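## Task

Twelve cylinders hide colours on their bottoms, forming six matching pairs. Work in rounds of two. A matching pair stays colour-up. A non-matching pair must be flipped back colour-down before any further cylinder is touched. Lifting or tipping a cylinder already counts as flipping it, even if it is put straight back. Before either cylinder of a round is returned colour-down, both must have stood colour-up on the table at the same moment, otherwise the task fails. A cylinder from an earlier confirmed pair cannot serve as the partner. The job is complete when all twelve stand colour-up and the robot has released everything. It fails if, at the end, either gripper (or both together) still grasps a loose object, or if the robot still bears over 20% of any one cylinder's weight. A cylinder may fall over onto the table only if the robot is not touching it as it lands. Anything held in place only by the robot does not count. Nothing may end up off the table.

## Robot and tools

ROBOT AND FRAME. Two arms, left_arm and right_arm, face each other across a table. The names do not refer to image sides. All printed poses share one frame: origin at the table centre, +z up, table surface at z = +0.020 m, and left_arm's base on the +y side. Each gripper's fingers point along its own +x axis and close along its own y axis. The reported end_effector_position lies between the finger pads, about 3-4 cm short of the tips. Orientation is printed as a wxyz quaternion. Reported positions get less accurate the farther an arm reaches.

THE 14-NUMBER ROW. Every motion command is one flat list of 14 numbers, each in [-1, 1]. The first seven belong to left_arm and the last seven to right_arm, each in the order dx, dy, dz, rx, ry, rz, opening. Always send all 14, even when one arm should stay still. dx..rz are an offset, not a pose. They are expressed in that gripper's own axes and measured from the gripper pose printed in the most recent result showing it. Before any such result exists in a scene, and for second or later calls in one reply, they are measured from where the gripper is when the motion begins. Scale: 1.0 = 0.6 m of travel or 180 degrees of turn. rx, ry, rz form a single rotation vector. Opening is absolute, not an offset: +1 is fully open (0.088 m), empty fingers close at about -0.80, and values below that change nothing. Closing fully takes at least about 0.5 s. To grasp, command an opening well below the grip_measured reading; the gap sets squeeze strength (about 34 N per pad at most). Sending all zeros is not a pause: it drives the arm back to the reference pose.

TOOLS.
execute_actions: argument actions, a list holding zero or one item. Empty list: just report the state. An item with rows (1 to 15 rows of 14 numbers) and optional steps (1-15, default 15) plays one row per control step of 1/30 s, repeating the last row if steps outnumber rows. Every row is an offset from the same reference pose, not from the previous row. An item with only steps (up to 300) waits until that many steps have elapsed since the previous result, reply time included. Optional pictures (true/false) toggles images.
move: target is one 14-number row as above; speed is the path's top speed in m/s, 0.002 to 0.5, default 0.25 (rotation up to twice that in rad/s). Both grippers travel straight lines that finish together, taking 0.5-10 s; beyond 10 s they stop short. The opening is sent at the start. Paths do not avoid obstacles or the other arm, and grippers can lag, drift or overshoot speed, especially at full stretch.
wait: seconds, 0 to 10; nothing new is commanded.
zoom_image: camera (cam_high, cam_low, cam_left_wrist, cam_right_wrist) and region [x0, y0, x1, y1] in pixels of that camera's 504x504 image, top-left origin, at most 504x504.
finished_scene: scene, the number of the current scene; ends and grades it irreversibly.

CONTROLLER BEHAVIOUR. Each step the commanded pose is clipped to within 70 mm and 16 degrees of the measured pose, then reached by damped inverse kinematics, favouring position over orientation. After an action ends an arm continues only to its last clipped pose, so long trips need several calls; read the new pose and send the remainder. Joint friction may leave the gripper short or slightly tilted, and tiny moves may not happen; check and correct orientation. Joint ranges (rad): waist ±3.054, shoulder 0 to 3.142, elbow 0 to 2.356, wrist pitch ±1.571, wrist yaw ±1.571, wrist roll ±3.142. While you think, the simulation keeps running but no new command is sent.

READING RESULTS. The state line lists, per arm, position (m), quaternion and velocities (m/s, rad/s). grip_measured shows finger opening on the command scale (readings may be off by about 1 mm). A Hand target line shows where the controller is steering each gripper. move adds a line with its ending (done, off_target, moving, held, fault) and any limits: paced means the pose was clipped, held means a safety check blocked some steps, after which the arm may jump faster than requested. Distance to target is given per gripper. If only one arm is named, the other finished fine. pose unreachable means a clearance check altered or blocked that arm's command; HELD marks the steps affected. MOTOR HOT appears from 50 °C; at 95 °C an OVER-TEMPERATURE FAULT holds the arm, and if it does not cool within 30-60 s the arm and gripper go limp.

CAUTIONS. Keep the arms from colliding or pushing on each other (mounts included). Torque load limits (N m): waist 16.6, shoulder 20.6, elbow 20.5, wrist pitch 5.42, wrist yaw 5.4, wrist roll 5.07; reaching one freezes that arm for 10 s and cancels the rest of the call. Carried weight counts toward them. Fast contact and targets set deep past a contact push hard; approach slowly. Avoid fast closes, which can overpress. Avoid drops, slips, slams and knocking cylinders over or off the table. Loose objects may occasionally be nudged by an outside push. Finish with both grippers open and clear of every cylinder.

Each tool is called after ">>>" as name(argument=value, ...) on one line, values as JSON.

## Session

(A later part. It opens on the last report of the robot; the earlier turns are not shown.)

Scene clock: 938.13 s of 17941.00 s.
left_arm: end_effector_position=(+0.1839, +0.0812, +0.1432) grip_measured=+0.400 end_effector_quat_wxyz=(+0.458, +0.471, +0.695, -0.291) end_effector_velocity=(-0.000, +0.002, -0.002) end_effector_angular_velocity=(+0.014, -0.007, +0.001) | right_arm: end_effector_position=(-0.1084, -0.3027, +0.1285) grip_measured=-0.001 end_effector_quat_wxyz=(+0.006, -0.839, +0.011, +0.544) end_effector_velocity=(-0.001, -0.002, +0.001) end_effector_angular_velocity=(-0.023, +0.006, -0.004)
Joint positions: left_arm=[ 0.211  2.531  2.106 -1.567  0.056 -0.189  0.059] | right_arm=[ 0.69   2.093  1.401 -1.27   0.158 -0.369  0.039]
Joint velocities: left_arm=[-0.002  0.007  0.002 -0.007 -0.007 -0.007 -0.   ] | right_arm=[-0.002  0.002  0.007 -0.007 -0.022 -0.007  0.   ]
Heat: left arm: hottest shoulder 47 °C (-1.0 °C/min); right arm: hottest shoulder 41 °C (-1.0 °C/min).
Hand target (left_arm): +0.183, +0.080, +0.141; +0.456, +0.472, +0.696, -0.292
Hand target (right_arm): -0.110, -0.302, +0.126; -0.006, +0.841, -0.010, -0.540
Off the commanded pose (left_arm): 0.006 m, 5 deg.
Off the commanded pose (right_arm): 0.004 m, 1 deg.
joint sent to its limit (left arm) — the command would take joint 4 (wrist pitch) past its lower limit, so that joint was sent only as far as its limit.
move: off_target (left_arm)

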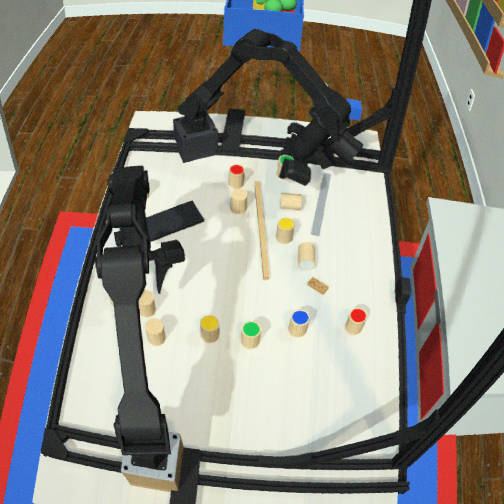

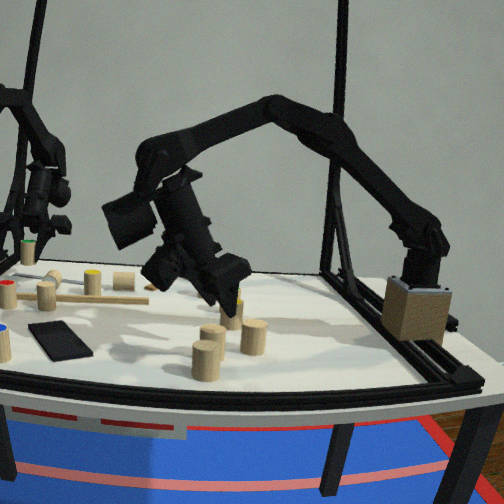

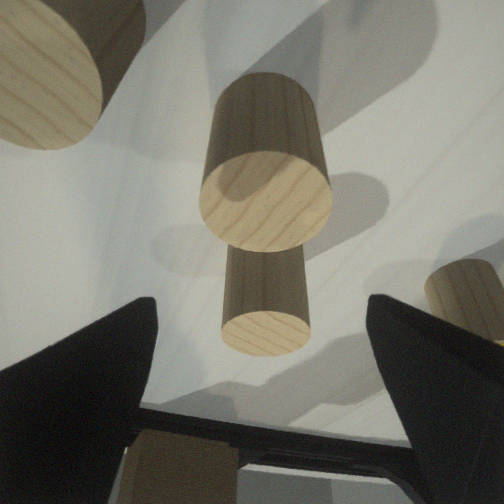

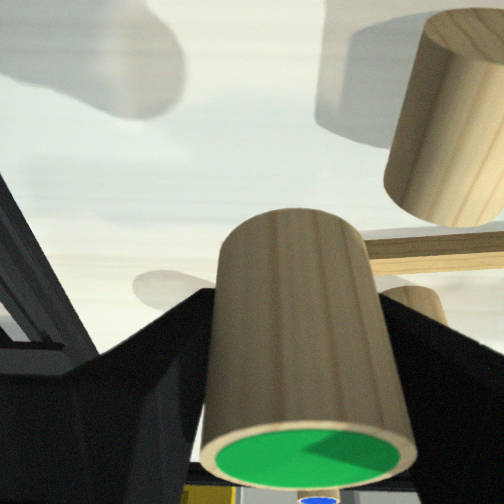

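>>> move(target=[0.05,-0.002,0.022,0.004,0.02,-0.007,0.4,0.072,0,0.032,0,0,0,-0.3], speed=0.12)

>>> move(target=[0,0,0,0,0,0,0.4,0.04,0,0.018,0,0.004,0,-0.3], speed=0.04)

Scene clock: 942.60 s of 17941.00 s.
left_arm: end_effector_position=(+0.1826, +0.0832, +0.1117) grip_measured=+0.400 end_effector_quat_wxyz=(+0.430, +0.477, +0.712, -0.284) end_effector_velocity=(+0.003, -0.001, +0.003) end_effector_angular_velocity=(-0.002, -0.024, -0.006) | right_arm: end_effector_position=(-0.1109, -0.3016, +0.0857) grip_measured=-0.001 end_effector_quat_wxyz=(+0.009, -0.835, +0.009, +0.550) end_effector_velocity=(+0.006, -0.001, +0.001) end_effector_angular_velocity=(-0.020, -0.022, -0.003)
Joint positions: left_arm=[ 0.219  2.625  2.133 -1.562  0.08  -0.166  0.059] | right_arm=[ 0.69   2.169  1.337 -1.114  0.158 -0.368  0.039]
Joint velocities: left_arm=[-0.002 -0.002  0.012 -0.007 -0.022 -0.007 -0.   ] | right_arm=[-0.007  0.002 -0.002 -0.022 -0.007 -0.007  0.   ]
Heat: left arm: hottest shoulder 48 °C (+0.0 °C/min); right arm: hottest shoulder 40 °C (-1.0 °C/min).
Hand target (left_arm): +0.183, +0.082, +0.110; +0.430, +0.475, +0.713, -0.285
Hand target (right_arm): -0.108, -0.303, +0.081; -0.006, +0.839, -0.011, -0.544
Off the commanded pose (left_arm): 0.002 m, 0 deg.
Off the commanded pose (right_arm): 0.005 m, 1 deg.
move: done

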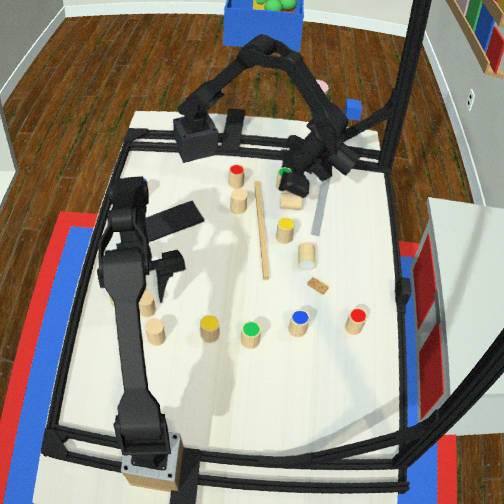

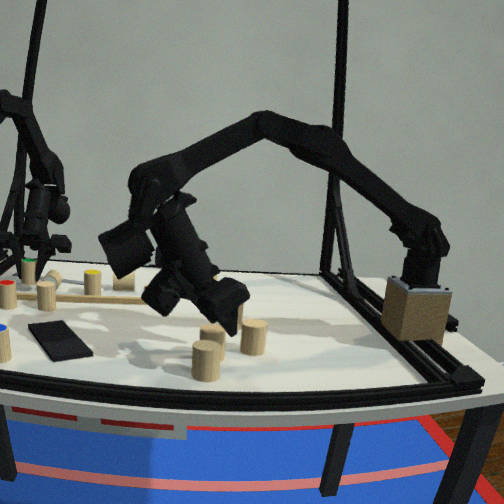

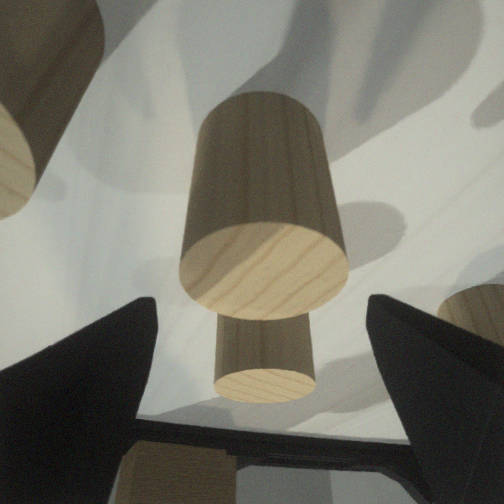

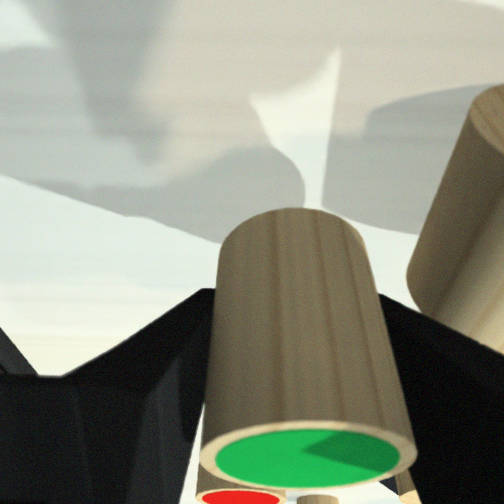

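Scene clock: 943.50 s of 17941.00 s.
left_arm: end_effector_position=(+0.1826, +0.0832, +0.1115) grip_measured=+0.400 end_effector_quat_wxyz=(+0.430, +0.477, +0.712, -0.284) end_effector_velocity=(-0.004, -0.002, -0.000) end_effector_angular_velocity=(-0.010, +0.008, -0.010) | right_arm: end_effector_position=(-0.1148, -0.2997, +0.0671) grip_measured=-0.001 end_effector_quat_wxyz=(+0.011, -0.833, +0.008, +0.553) end_effector_velocity=(-0.000, +0.002, -0.000) end_effector_angular_velocity=(+0.006, +0.004, +0.007)
Joint positions: left_arm=[ 0.219  2.625  2.133 -1.562  0.08  -0.166  0.059] | right_arm=[ 0.69   2.217  1.333 -1.053  0.158 -0.367  0.039]
Joint velocities: left_arm=[-0.007 -0.002 -0.002  0.007  0.007  0.007 -0.   ] | right_arm=[-0.002 -0.002 -0.002  0.007  0.007 -0.007  0.   ]
Heat: left arm: hottest shoulder 48 °C (+0.0 °C/min); right arm: hottest shoulder 40 °C (-1.0 °C/min).
Hand target (left_arm): +0.183, +0.083, +0.112; +0.430, +0.477, +0.712, -0.284
Hand target (right_arm): -0.111, -0.301, +0.060; -0.009, +0.838, -0.009, -0.545
Off the commanded pose (left_arm): 0.000 m, 0 deg.
Off the commanded pose (right_arm): 0.009 m, 1 deg.
move: off_target (right_arm)

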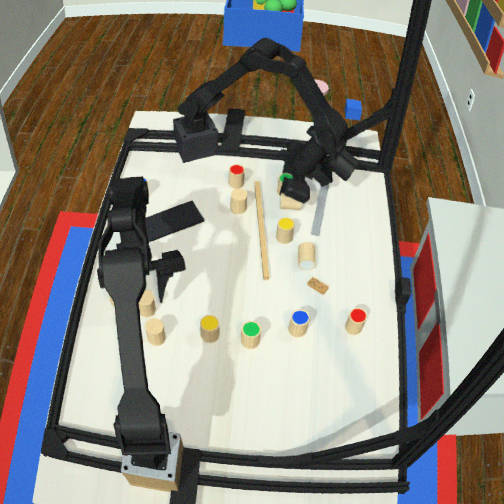

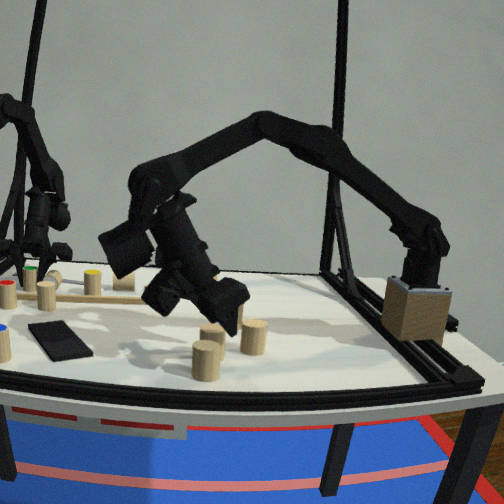

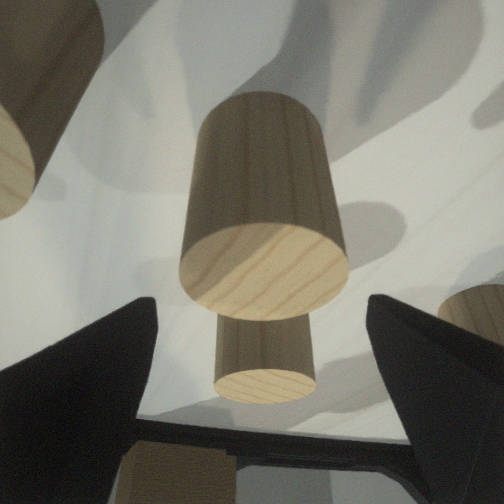

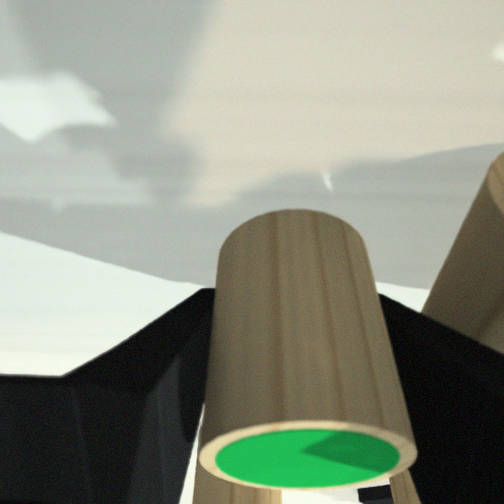

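>>> execute_actions(actions=[{"rows":[[0,0,0,0,0,0,0.35,0,0,0,0,0,0,0.3]],"steps":6}], pictures=false)

>>> move(target=[0.056,0,0.038,0,0,0,0.35,-0.1,0,-0.042,0,0,0,0.3], speed=0.15)

Scene clock: 949.60 s of 17941.00 s.
left_arm: end_effector_position=(+0.1826, +0.0832, +0.1115) grip_measured=+0.356 end_effector_quat_wxyz=(+0.430, +0.477, +0.712, -0.284) end_effector_velocity=(+0.000, -0.001, -0.000) end_effector_angular_velocity=(-0.005, -0.011, +0.001) | right_arm: end_effector_position=(-0.1148, -0.2998, +0.0665) grip_measured=+0.226 end_effector_quat_wxyz=(+0.011, -0.833, +0.008, +0.553) end_effector_velocity=(+0.000, +0.002, +0.003) end_effector_angular_velocity=(+0.004, -0.001, +0.007)
Joint positions: left_arm=[ 0.219  2.625  2.133 -1.562  0.08  -0.166  0.056] | right_arm=[ 0.69   2.218  1.332 -1.051  0.159 -0.367  0.05 ]
Joint velocities: left_arm=[-0.002 -0.002 -0.002  0.007 -0.007 -0.007 -0.003] | right_arm=[-0.002 -0.007  0.002 -0.007  0.007 -0.007  0.034]
Heat: left arm: hottest shoulder 49 °C (+0.0 °C/min); right arm: hottest shoulder 39 °C (-3.0 °C/min).
Hand target (left_arm): +0.183, +0.083, +0.112; +0.430, +0.477, +0.712, -0.284
Hand target (right_arm): -0.115, -0.300, +0.067; -0.011, +0.833, -0.008, -0.553
Off the commanded pose (left_arm): 0.000 m, 0 deg.
Off the commanded pose (right_arm): 0.001 m, 0 deg.
Steps of this call (steps 1 to 177: nothing new was sent; steps 178 to 183: all 6 steps of this action). Readings (end_effector_position):
178: left_arm (+0.1826, +0.0832, +0.1115) | right_arm (-0.1145, -0.2998, +0.0666)
179: left_arm (+0.1826, +0.0832, +0.1115) | right_arm (-0.1145, -0.2998, +0.0666)
181: left_arm (+0.1826, +0.0832, +0.1115) | right_arm (-0.1148, -0.2998, +0.0665)
183: the state above

Scene clock: 950.87 s of 17941.00 s.
left_arm: end_effector_position=(+0.1836, +0.0786, +0.0761) grip_measured=+0.350 end_effector_quat_wxyz=(+0.432, +0.476, +0.711, -0.285) end_effector_velocity=(-0.001, +0.004, -0.001) end_effector_angular_velocity=(+0.019, -0.006, +0.001) | right_arm: end_effector_position=(-0.1114, -0.3013, +0.1257) grip_measured=+0.300 end_effector_quat_wxyz=(+0.007, -0.838, +0.011, +0.545) end_effector_velocity=(+0.000, -0.003, -0.000) end_effector_angular_velocity=(-0.030, +0.002, +0.009)
Joint positions: left_arm=[ 0.219  2.699  2.133 -1.483  0.08  -0.166  0.056] | right_arm=[ 0.69   2.107  1.412 -1.264  0.159 -0.367  0.054]
Joint velocities: left_arm=[-0.002  0.002 -0.007 -0.007 -0.007 -0.007  0.   ] | right_arm=[-0.002  0.002  0.002 -0.007 -0.022 -0.022 -0.   ]
Heat: left arm: hottest shoulder 49 °C (+0.0 °C/min); right arm: hottest shoulder 40 °C (-2.0 °C/min).
Hand target (left_arm): +0.184, +0.079, +0.071; +0.430, +0.477, +0.712, -0.284
Hand target (right_arm): -0.115, -0.301, +0.132; -0.011, +0.833, -0.008, -0.554
Off the commanded pose (left_arm): 0.005 m, 0 deg.
Off the commanded pose (right_arm): 0.007 m, 1 deg.
move: done

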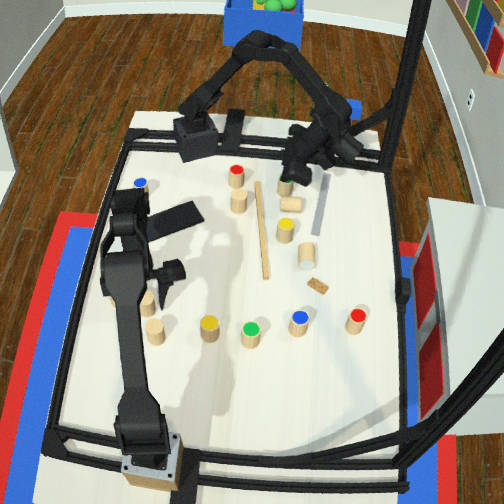

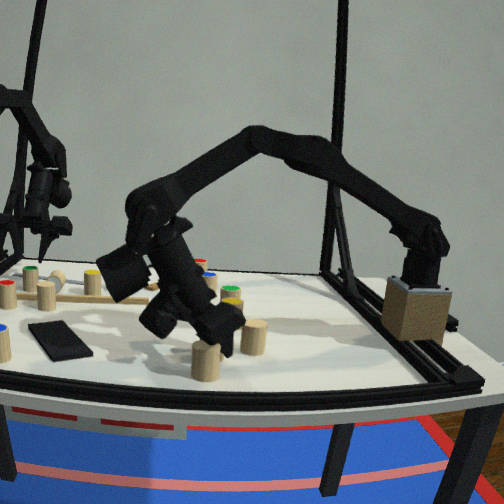

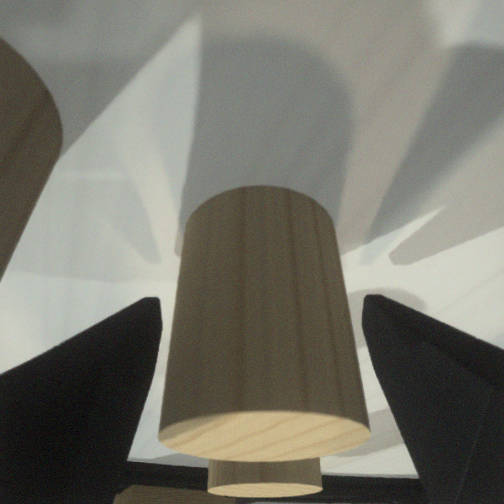

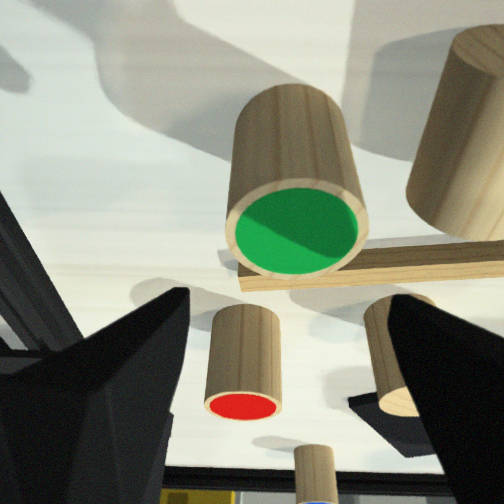

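>>> execute_actions(actions=[{"rows":[[0,0,0,0,0,0,-0.3,0,0,0,0,0,0,0.45]],"steps":7}], pictures=false)

>>> move(target=[-0.12,0,-0.064,0,-0.05,0,-0.3,-0.033,0,-0.015,0,0,0,0.45], speed=0.25)

>>> move(target=[0.188,-0.469,-0.456,0,-0.455,0,-0.3,0.31,-0.502,-0.511,0.508,-0.385,-0.195,0.45], speed=0.5)

Scene clock: 961.33 s of 17941.00 s.
left_arm: end_effector_position=(+0.1835, +0.0790, +0.0760) grip_measured=-0.001 end_effector_quat_wxyz=(+0.431, +0.477, +0.711, -0.285) end_effector_velocity=(+0.001, -0.002, +0.000) end_effector_angular_velocity=(-0.009, -0.012, +0.001) | right_arm: end_effector_position=(-0.1114, -0.3013, +0.1260) grip_measured=+0.437 end_effector_quat_wxyz=(+0.007, -0.838, +0.011, +0.545) end_effector_velocity=(+0.002, -0.001, +0.001) end_effector_angular_velocity=(-0.012, -0.004, +0.001)
Joint positions: left_arm=[ 0.219  2.699  2.133 -1.484  0.08  -0.166  0.039] | right_arm=[ 0.69   2.106  1.412 -1.265  0.159 -0.367  0.06 ]
Joint velocities: left_arm=[-0.002 -0.002  0.002  0.007 -0.007 -0.007  0.   ] | right_arm=[-0.002 -0.002 -0.002 -0.007 -0.007 -0.007  0.006]
Heat: left arm: hottest shoulder 50 °C (+1.0 °C/min); right arm: hottest shoulder 41 °C (-1.0 °C/min). Fold the left arm in close to its base before you think long.
Hand target (left_arm): +0.184, +0.079, +0.076; +0.431, +0.476, +0.711, -0.285
Hand target (right_arm): -0.111, -0.301, +0.126; -0.007, +0.838, -0.011, -0.545
Off the commanded pose (left_arm): 0.000 m, 0 deg.
Off the commanded pose (right_arm): 0.000 m, 0 deg.
MOTOR HOT: a motor of the left arm reached 50 °C. Now the hottest motor of the left arm, joint 2 (shoulder), reports 50 °C. The temperature limit of the motors' drives, at which the controller stops that arm, is 95 °C. To cool a motor, set the load down, stop pushing, or move to a pose that needs little force.
Steps of this call (steps 1 to 90: nothing new was sent; then 7.23 s passed at rest; steps 91 to 97: all 7 steps of this action). Readings (end_effector_position):
91: left_arm (+0.1836, +0.0787, +0.0758) | right_arm (-0.1114, -0.3013, +0.1260)
92: left_arm (+0.1836, +0.0788, +0.0759) | right_arm (-0.1114, -0.3013, +0.1260)
94: left_arm (+0.1835, +0.0791, +0.0760) | right_arm (-0.1114, -0.3013, +0.1260)
97: the state above

Scene clock: 962.53 s of 17941.00 s.
left_arm: end_effector_position=(+0.1838, +0.0777, +0.1547) grip_measured=-0.001 end_effector_quat_wxyz=(+0.484, +0.452, +0.677, -0.322) end_effector_velocity=(-0.001, +0.005, +0.002) end_effector_angular_velocity=(+0.028, -0.023, +0.006) | right_arm: end_effector_position=(-0.1080, -0.3029, +0.1414) grip_measured=+0.450 end_effector_quat_wxyz=(+0.003, -0.844, +0.013, +0.535) end_effector_velocity=(+0.004, -0.001, +0.000) end_effector_angular_velocity=(-0.014, -0.008, -0.004)
Joint positions: left_arm=[ 0.211  2.434  2.005 -1.468  0.06  -0.183  0.039] | right_arm=[ 0.69   2.089  1.443 -1.338  0.159 -0.367  0.061]
Joint velocities: left_arm=[-0.007 -0.002 -0.002 -0.022 -0.022 -0.022 -0.   ] | right_arm=[-0.007 -0.002 -0.007 -0.007 -0.007 -0.007 -0.   ]
Heat: left arm: hottest shoulder 50 °C (+1.0 °C/min); right arm: hottest shoulder 41 °C (-1.0 °C/min). Fold the left arm in close to its base before you think long.
Hand target (left_arm): +0.183, +0.079, +0.158; +0.485, +0.453, +0.675, -0.321
Hand target (right_arm): -0.111, -0.301, +0.148; -0.007, +0.838, -0.011, -0.545
Off the commanded pose (left_arm): 0.003 m, 0 deg.
Off the commanded pose (right_arm): 0.007 m, 1 deg.
MOTOR HOT: still on. Now the hottest motor of the left arm, joint 2 (shoulder), reports 50 °C; a drive's own limit is 95 °C.
move: done

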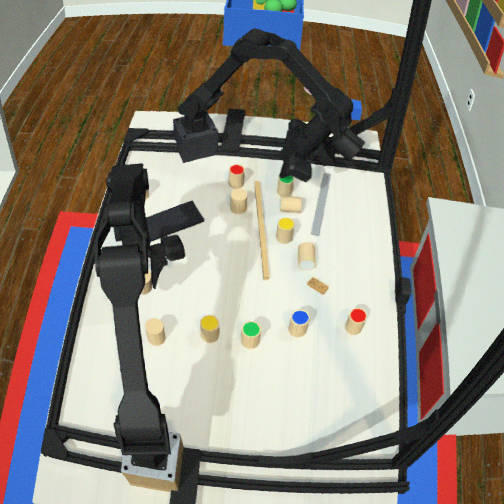

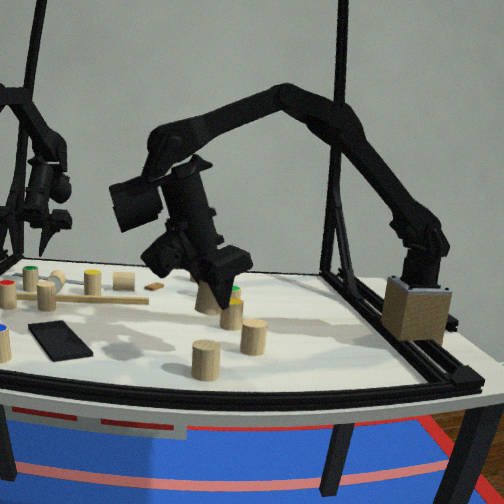

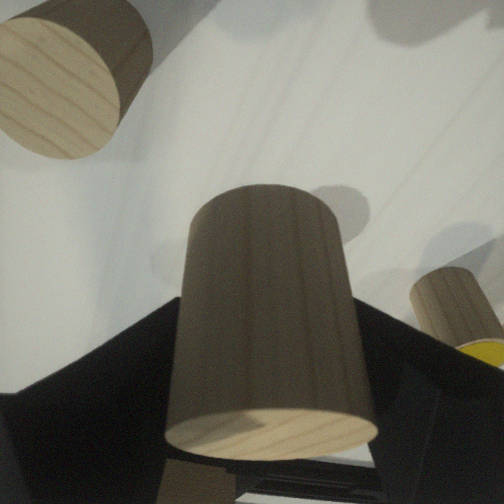

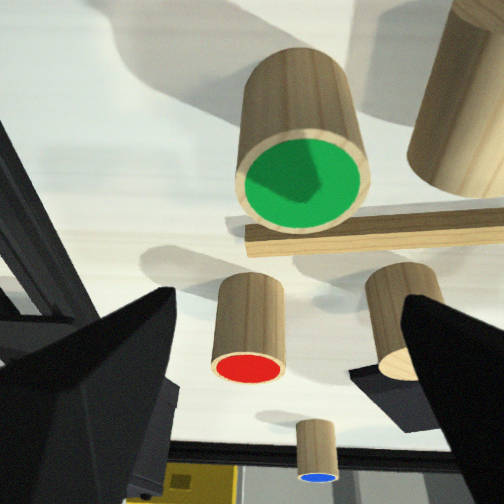

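Scene clock: 965.27 s of 17941.00 s.
left_arm: end_effector_position=(-0.1898, +0.2458, +0.1381) grip_measured=-0.001 end_effector_quat_wxyz=(+0.806, +0.133, +0.204, -0.539) end_effector_velocity=(+0.002, +0.001, -0.000) end_effector_angular_velocity=(-0.004, -0.019, +0.006) | right_arm: end_effector_position=(+0.2541, -0.0081, +0.1112) grip_measured=+0.450 end_effector_quat_wxyz=(+0.699, -0.157, +0.135, +0.685) end_effector_velocity=(+0.002, -0.002, -0.003) end_effector_angular_velocity=(-0.010, +0.013, -0.004)
Joint positions: left_arm=[-1.281  2.266  1.318 -0.824 -1.067 -1.806  0.039] | right_arm=[-0.774  2.129  0.703  0.996 -0.264 -0.157  0.061]
Joint velocities: left_arm=[-0.002  0.012  0.012 -0.037 -0.007 -0.022  0.   ] | right_arm=[-0.007  0.002 -0.002 -0.007 -0.007  0.007 -0.   ]
Heat: left arm: hottest shoulder 50 °C (+1.0 °C/min); right arm: hottest shoulder 41 °C (-1.0 °C/min). Fold the left arm in close to its base before you think long.
Hand target (left_arm): -0.192, +0.245, +0.138; +0.806, +0.131, +0.203, -0.540
Hand target (right_arm): +0.255, -0.007, +0.108; +0.698, -0.156, +0.137, +0.685
Off the commanded pose (left_arm): 0.004 m, 1 deg.
Off the commanded pose (right_arm): 0.011 m, 1 deg.
MOTOR HOT: still on. Now the hottest motor of the left arm, joint 2 (shoulder), reports 50 °C; a drive's own limit is 95 °C.
move: off_target (right_arm)

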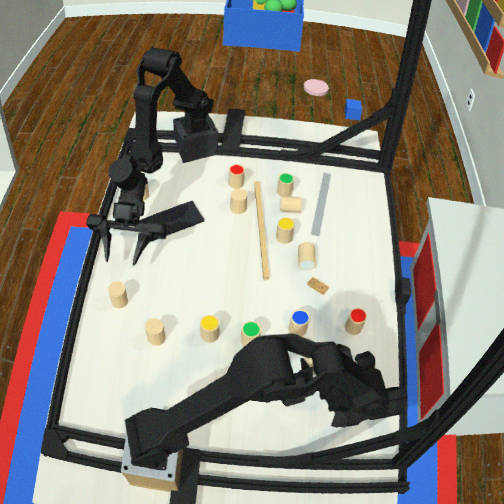

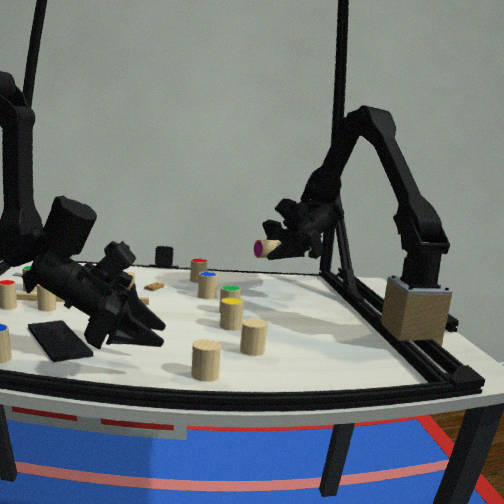

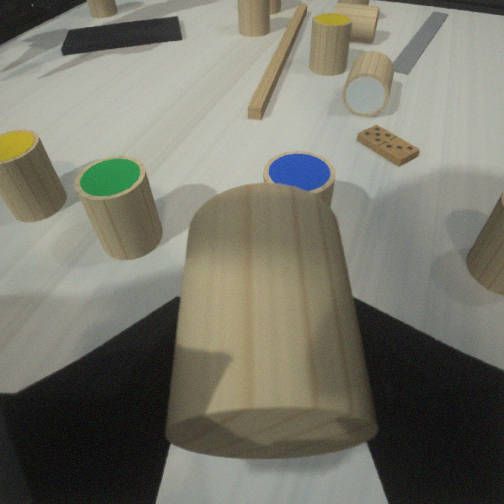

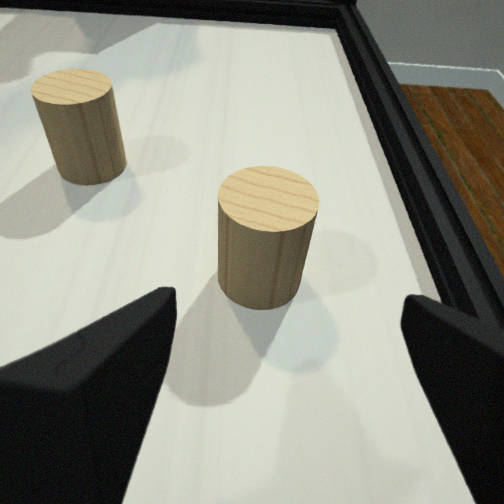

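>>> execute_actions(actions=[])

Scene clock: 981.60 s of 17941.00 s.
left_arm: end_effector_position=(-0.1900, +0.2458, +0.1378) grip_measured=+0.001 end_effector_quat_wxyz=(+0.806, +0.133, +0.204, -0.539) end_effector_velocity=(-0.001, -0.001, +0.004) end_effector_angular_velocity=(-0.022, -0.002, -0.003) | right_arm: end_effector_position=(+0.2543, -0.0079, +0.1103) grip_measured=+0.450 end_effector_quat_wxyz=(+0.699, -0.156, +0.135, +0.685) end_effector_velocity=(-0.001, -0.002, -0.004) end_effector_angular_velocity=(-0.022, -0.003, -0.001)
Joint positions: left_arm=[-1.282  2.269  1.321 -0.827 -1.067 -1.808  0.039] | right_arm=[-0.774  2.132  0.705  0.997 -0.264 -0.156  0.061]
Joint velocities: left_arm=[-0.002 -0.002  0.002 -0.007 -0.022 -0.007  0.   ] | right_arm=[ 0.002 -0.002 -0.002 -0.022  0.007 -0.007 -0.   ]
Heat: left arm: hottest shoulder 49 °C (+1.0 °C/min); right arm: hottest shoulder 39 °C (-2.0 °C/min). Fold the left arm in close to its base before you think long.
Hand target (left_arm): -0.192, +0.245, +0.138; +0.806, +0.131, +0.203, -0.540
Hand target (right_arm): +0.255, -0.007, +0.108; +0.698, -0.156, +0.137, +0.685
Off the commanded pose (left_arm): 0.004 m, 1 deg.
Off the commanded pose (right_arm): 0.010 m, 1 deg.
MOTOR HOT: still on. Now the hottest motor of the left arm, joint 2 (shoulder), reports 49 °C; a drive's own limit is 95 °C.
Steps of this call (steps 1 to 490: nothing new was sent). Readings (end_effector_position):
1: left_arm (-0.1897, +0.2458, +0.1381) | right_arm (+0.2541, -0.0081, +0.1111)
2: left_arm (-0.1898, +0.2458, +0.1382) | right_arm (+0.2541, -0.0081, +0.1111)
4: left_arm (-0.1897, +0.2458, +0.1381) | right_arm (+0.2541, -0.0081, +0.1109)
8: left_arm (-0.1897, +0.2458, +0.1381) | right_arm (+0.2541, -0.0081, +0.1110)
490: the state above

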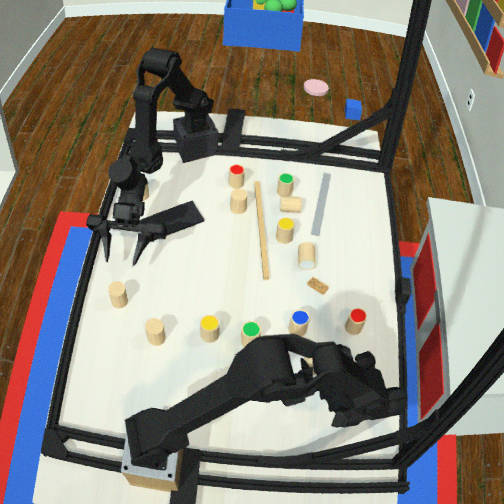

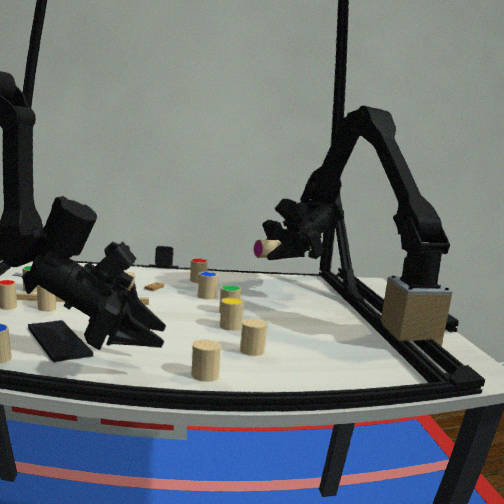

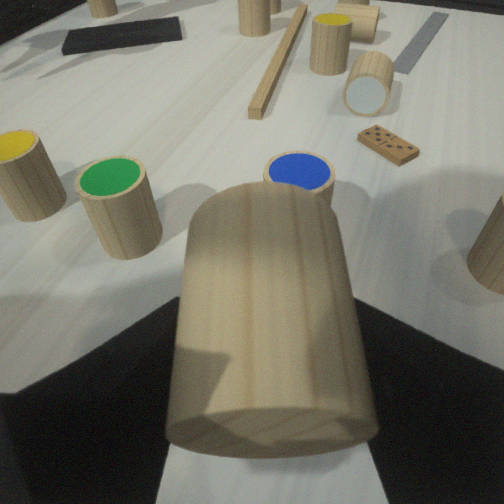

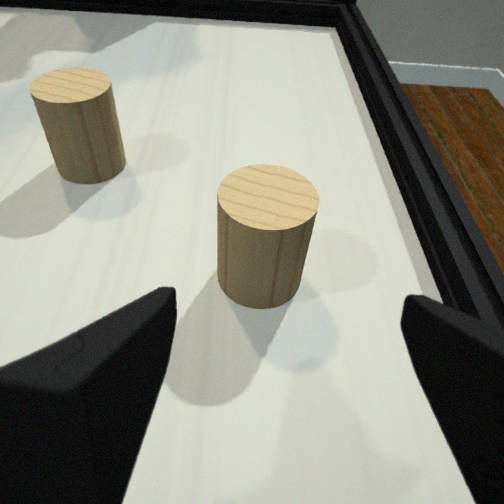

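>>> move(target=[0.055,0,-0.103,0,0,0,-0.3,-0.345,0.372,-0.125,-0.19,0,0.462,0.35], speed=0.4)

>>> move(target=[0.017,0,-0.033,0,0,0,-0.3,0,0,0,0,0,0,0.35], speed=0.04)

Scene clock: 990.67 s of 17941.00 s.
left_arm: end_effector_position=(-0.1903, +0.2457, +0.0696) grip_measured=+0.000 end_effector_quat_wxyz=(+0.806, +0.132, +0.205, -0.539) end_effector_velocity=(-0.002, -0.000, +0.003) end_effector_angular_velocity=(-0.008, +0.004, -0.007) | right_arm: end_effector_position=(+0.0280, -0.2242, +0.1186) grip_measured=+0.350 end_effector_quat_wxyz=(+0.011, -0.210, +0.016, +0.977) end_effector_velocity=(-0.001, -0.000, +0.003) end_effector_angular_velocity=(+0.008, +0.008, +0.011)
Joint positions: left_arm=[-1.282  2.454  1.316 -0.634 -1.067 -1.808  0.039] | right_arm=[-0.517  1.858  0.598 -0.409 -1.145 -1.65   0.056]
Joint velocities: left_arm=[-0.002 -0.007 -0.002  0.007 -0.007  0.007 -0.   ] | right_arm=[ 0.002 -0.002  0.007 -0.022 -0.007 -0.022 -0.   ]
Heat: left arm: hottest shoulder 48 °C (+0.0 °C/min); right arm: hottest shoulder 39 °C (-2.0 °C/min). Fold the left arm in close to its base before you think long.
Hand target (left_arm): -0.190, +0.246, +0.067; +0.806, +0.133, +0.204, -0.539
Hand target (right_arm): +0.027, -0.223, +0.118; +0.008, -0.209, +0.017, +0.978
Off the commanded pose (left_arm): 0.002 m, 0 deg.
Off the commanded pose (right_arm): 0.001 m, 1 deg.
MOTOR HOT: still on. Now the hottest motor of the left arm, joint 2 (shoulder), reports 48 °C; a drive's own limit is 95 °C.
move: done

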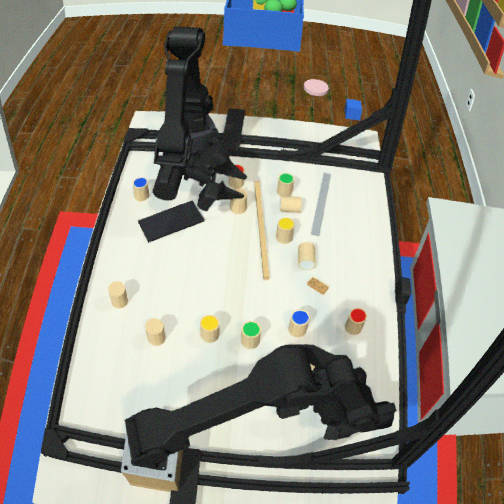

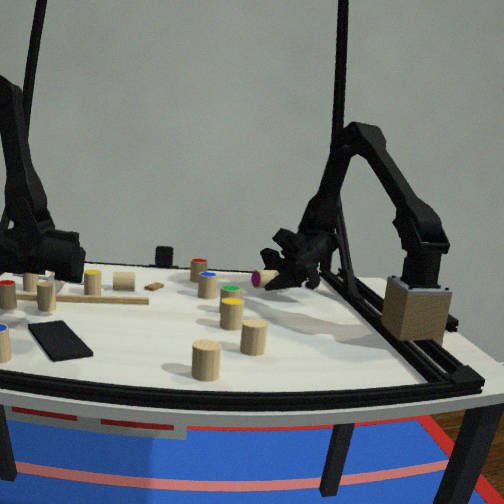

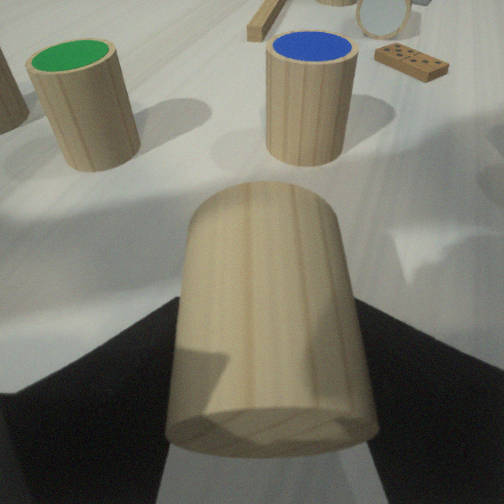

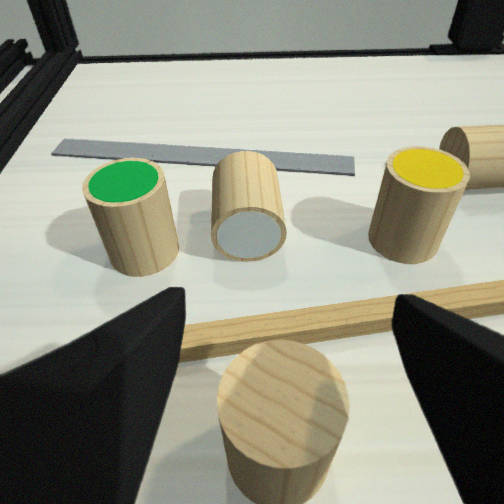

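Scene clock: 991.47 s of 17941.00 s.
left_arm: end_effector_position=(-0.1885, +0.2460, +0.0514) grip_measured=+0.000 end_effector_quat_wxyz=(+0.807, +0.131, +0.202, -0.540) end_effector_velocity=(-0.002, -0.002, +0.002) end_effector_angular_velocity=(-0.040, +0.001, +0.000) | right_arm: end_effector_position=(+0.0280, -0.2242, +0.1186) grip_measured=+0.350 end_effector_quat_wxyz=(+0.011, -0.210, +0.016, +0.977) end_effector_velocity=(+0.001, -0.002, -0.002) end_effector_angular_velocity=(-0.006, -0.007, +0.001)
Joint positions: left_arm=[-1.282  2.509  1.319 -0.587 -1.074 -1.812  0.039] | right_arm=[-0.517  1.858  0.598 -0.409 -1.145 -1.65   0.056]
Joint velocities: left_arm=[-0.002  0.012  0.012 -0.007 -0.037 -0.022  0.   ] | right_arm=[-0.002  0.002 -0.002 -0.007  0.007 -0.007 -0.   ]
Heat: left arm: hottest shoulder 48 °C (+0.0 °C/min); right arm: hottest shoulder 38 °C (-3.0 °C/min). Fold the left arm in close to its base before you think long.
Hand target (left_arm): -0.190, +0.246, +0.047; +0.806, +0.132, +0.205, -0.539
Hand target (right_arm): +0.028, -0.224, +0.119; +0.011, -0.210, +0.016, +0.977
Off the commanded pose (left_arm): 0.005 m, 0 deg.
Off the commanded pose (right_arm): 0.000 m, 0 deg.
MOTOR HOT: still on. Now the hottest motor of the left arm, joint 2 (shoulder), reports 48 °C; a drive's own limit is 95 °C.
move: done

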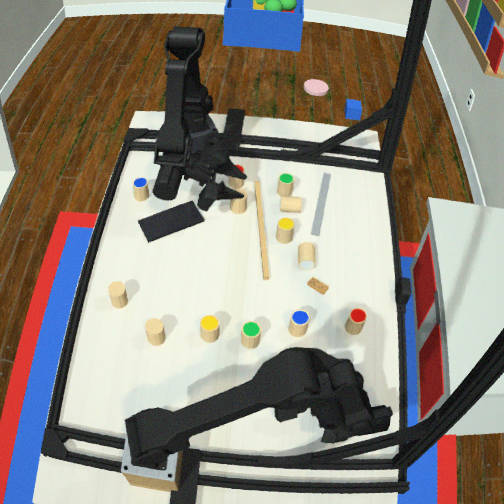

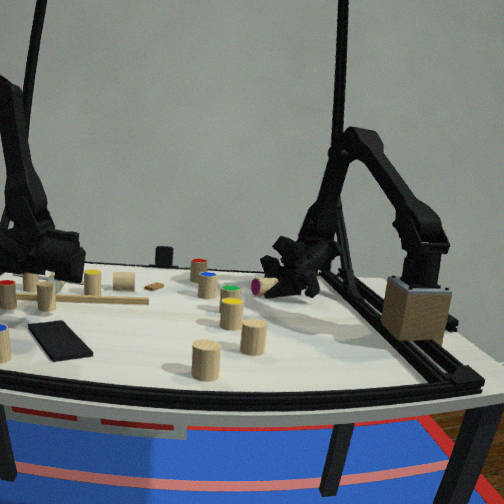

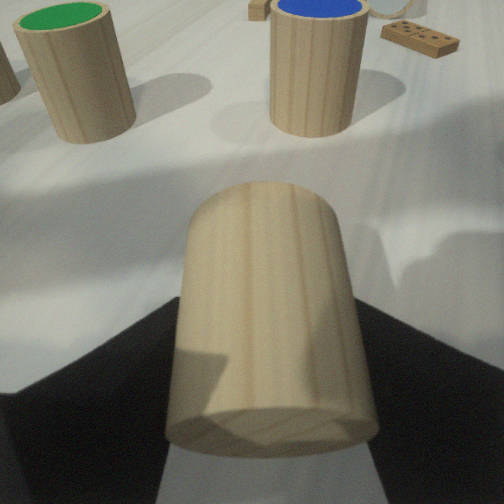

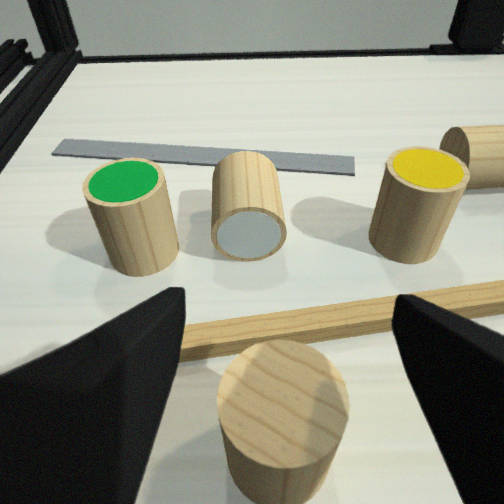

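>>> execute_actions(actions=[{"rows":[[0,0,0,0,0,0,0.45,0,0,0,-0.008,0,0,0.35]],"steps":6}], pictures=false)

>>> move(target=[-0.016,0,0.032,0,0,0,0.45,0.046,0.002,-0.104,0,0,0,0.35], speed=0.12)

>>> move(target=[0.04,-0.002,0.015,0,0.507,0,0.45,0,0,0,0,0,0,0.35], speed=0.5)

Scene clock: 998.30 s of 17941.00 s.
left_arm: end_effector_position=(-0.1889, +0.2458, +0.0520) grip_measured=+0.371 end_effector_quat_wxyz=(+0.807, +0.129, +0.200, -0.540) end_effector_velocity=(+0.001, +0.002, +0.001) end_effector_angular_velocity=(-0.001, -0.020, -0.012) | right_arm: end_effector_position=(+0.0280, -0.2243, +0.1186) grip_measured=+0.350 end_effector_quat_wxyz=(+0.009, -0.210, +0.006, +0.978) end_effector_velocity=(+0.001, -0.001, -0.001) end_effector_angular_velocity=(+0.039, -0.008, +0.019)
Joint positions: left_arm=[-1.283  2.51   1.322 -0.591 -1.079 -1.814  0.057] | right_arm=[-0.517  1.858  0.598 -0.409 -1.145 -1.669  0.056]
Joint velocities: left_arm=[-0.007 -0.002 -0.007 -0.007 -0.007  0.007  0.071] | right_arm=[-0.002 -0.002 -0.002 -0.007  0.007 -0.051 -0.   ]
Heat: left arm: hottest shoulder 48 °C (+1.0 °C/min); right arm: hottest shoulder 38 °C (-2.0 °C/min). Fold the left arm in close to its base before you think long.
Hand target (left_arm): -0.189, +0.246, +0.051; +0.807, +0.131, +0.202, -0.540
Hand target (right_arm): +0.028, -0.224, +0.119; +0.008, -0.210, +0.003, +0.978
Off the commanded pose (left_arm): 0.001 m, 0 deg.
Off the commanded pose (right_arm): 0.000 m, 0 deg.
MOTOR HOT: still on. Now the hottest motor of the left arm, joint 2 (shoulder), reports 48 °C; a drive's own limit is 95 °C.
Steps of this call (steps 1 to 199: nothing new was sent; steps 200 to 205: all 6 steps of this action). Readings (end_effector_position):
200: left_arm (-0.1892, +0.2459, +0.0512) | right_arm (+0.0280, -0.2243, +0.1186)
201: left_arm (-0.1893, +0.2458, +0.0514) | right_arm (+0.0280, -0.2243, +0.1186)
203: left_arm (-0.1890, +0.2459, +0.0519) | right_arm (+0.0280, -0.2243, +0.1186)
205: the state above

Scene clock: 999.73 s of 17941.00 s.
left_arm: end_effector_position=(-0.1891, +0.2458, +0.0693) grip_measured=+0.450 end_effector_quat_wxyz=(+0.807, +0.131, +0.199, -0.540) end_effector_velocity=(+0.001, -0.001, +0.004) end_effector_angular_velocity=(-0.021, -0.007, -0.004) | right_arm: end_effector_position=(+0.0287, -0.2250, +0.0529) grip_measured=+0.350 end_effector_quat_wxyz=(+0.008, -0.210, -0.000, +0.978) end_effector_velocity=(+0.000, -0.001, -0.001) end_effector_angular_velocity=(+0.005, +0.007, -0.000)
Joint positions: left_arm=[-1.283  2.459  1.315 -0.637 -1.078 -1.814  0.061] | right_arm=[-0.521  2.169  0.588 -0.091 -1.145 -1.688  0.056]
Joint velocities: left_arm=[-0.002 -0.002 -0.002 -0.007 -0.022 -0.007 -0.   ] | right_arm=[-0.002  0.007 -0.002  0.007 -0.007 -0.007 -0.   ]
Heat: left arm: hottest shoulder 48 °C (+0.0 °C/min); right arm: hottest shoulder 38 °C (-2.0 °C/min). Fold the left arm in close to its base before you think long.
Hand target (left_arm): -0.189, +0.246, +0.073; +0.807, +0.129, +0.201, -0.540
Hand target (right_arm): +0.029, -0.226, +0.050; +0.008, -0.210, +0.005, +0.978
Off the commanded pose (left_arm): 0.004 m, 0 deg.
Off the commanded pose (right_arm): 0.003 m, 1 deg.
MOTOR HOT: still on. Now the hottest motor of the left arm, joint 2 (shoulder), reports 48 °C; a drive's own limit is 95 °C.
move: done

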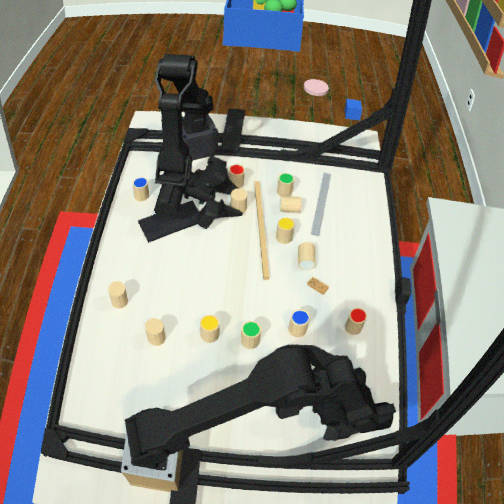

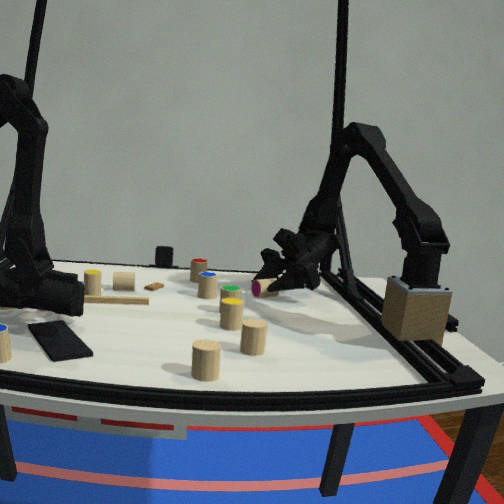

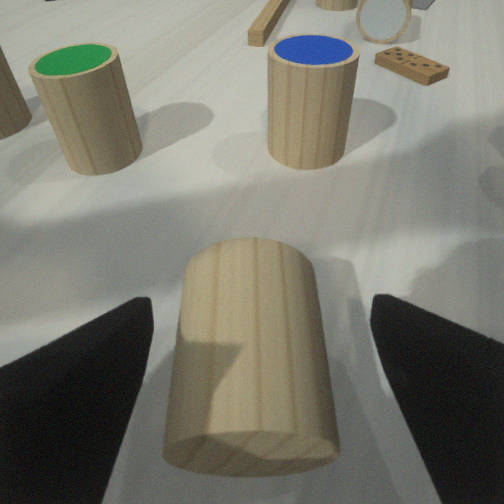

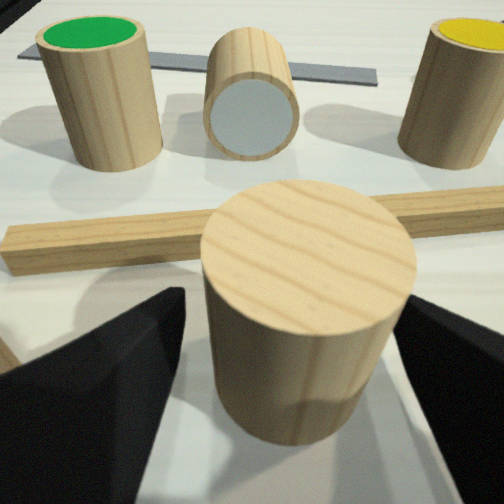

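Scene clock: 1001.93 s of 17941.00 s.
left_arm: end_effector_position=(-0.1787, +0.2212, +0.0683) grip_measured=+0.450 end_effector_quat_wxyz=(+0.427, +0.476, +0.714, -0.285) end_effector_velocity=(+0.002, +0.002, +0.001) end_effector_angular_velocity=(+0.010, -0.020, +0.002) | right_arm: end_effector_position=(+0.0287, -0.2250, +0.0528) grip_measured=+0.350 end_effector_quat_wxyz=(+0.008, -0.210, -0.000, +0.978) end_effector_velocity=(-0.001, -0.002, +0.004) end_effector_angular_velocity=(+0.014, +0.022, +0.004)
Joint positions: left_arm=[-0.69   2.425  1.58  -0.967  0.432 -1.04   0.061] | right_arm=[-0.521  2.17   0.588 -0.091 -1.145 -1.688  0.056]
Joint velocities: left_arm=[-0.002  0.002  0.007 -0.022 -0.007 -0.007 -0.   ] | right_arm=[-0.002 -0.007 -0.007 -0.007 -0.022 -0.022  0.   ]
Heat: left arm: hottest shoulder 48 °C (+0.0 °C/min); right arm: hottest shoulder 37 °C (-3.0 °C/min). Fold the left arm in close to its base before you think long.
Hand target (left_arm): -0.180, +0.220, +0.067; +0.426, +0.477, +0.715, -0.284
Hand target (right_arm): +0.029, -0.225, +0.053; +0.008, -0.210, -0.001, +0.978
Off the commanded pose (left_arm): 0.003 m, 1 deg.
Off the commanded pose (right_arm): 0.000 m, 0 deg.
MOTOR HOT: still on. Now the hottest motor of the left arm, joint 2 (shoulder), reports 48 °C; a drive's own limit is 95 °C.
move: done

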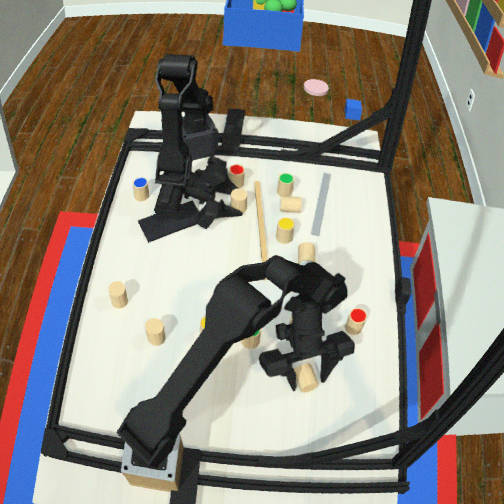

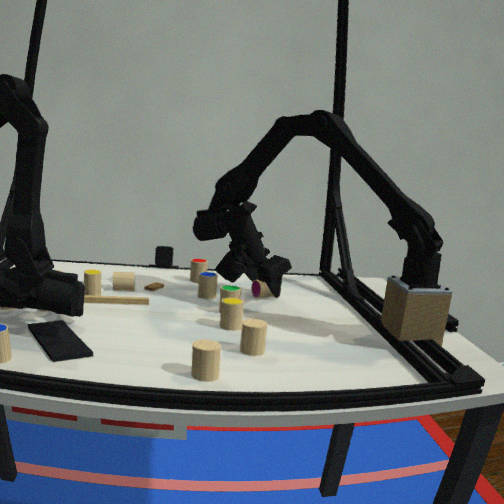

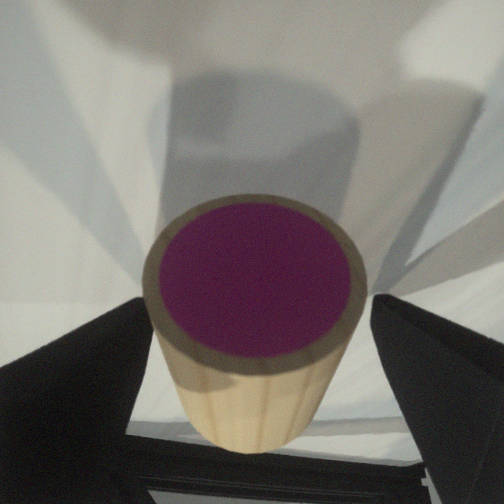

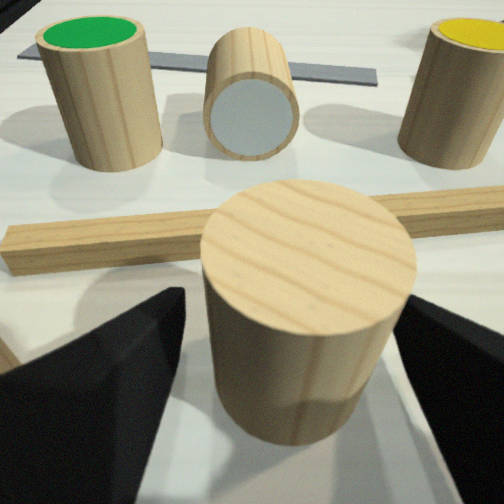

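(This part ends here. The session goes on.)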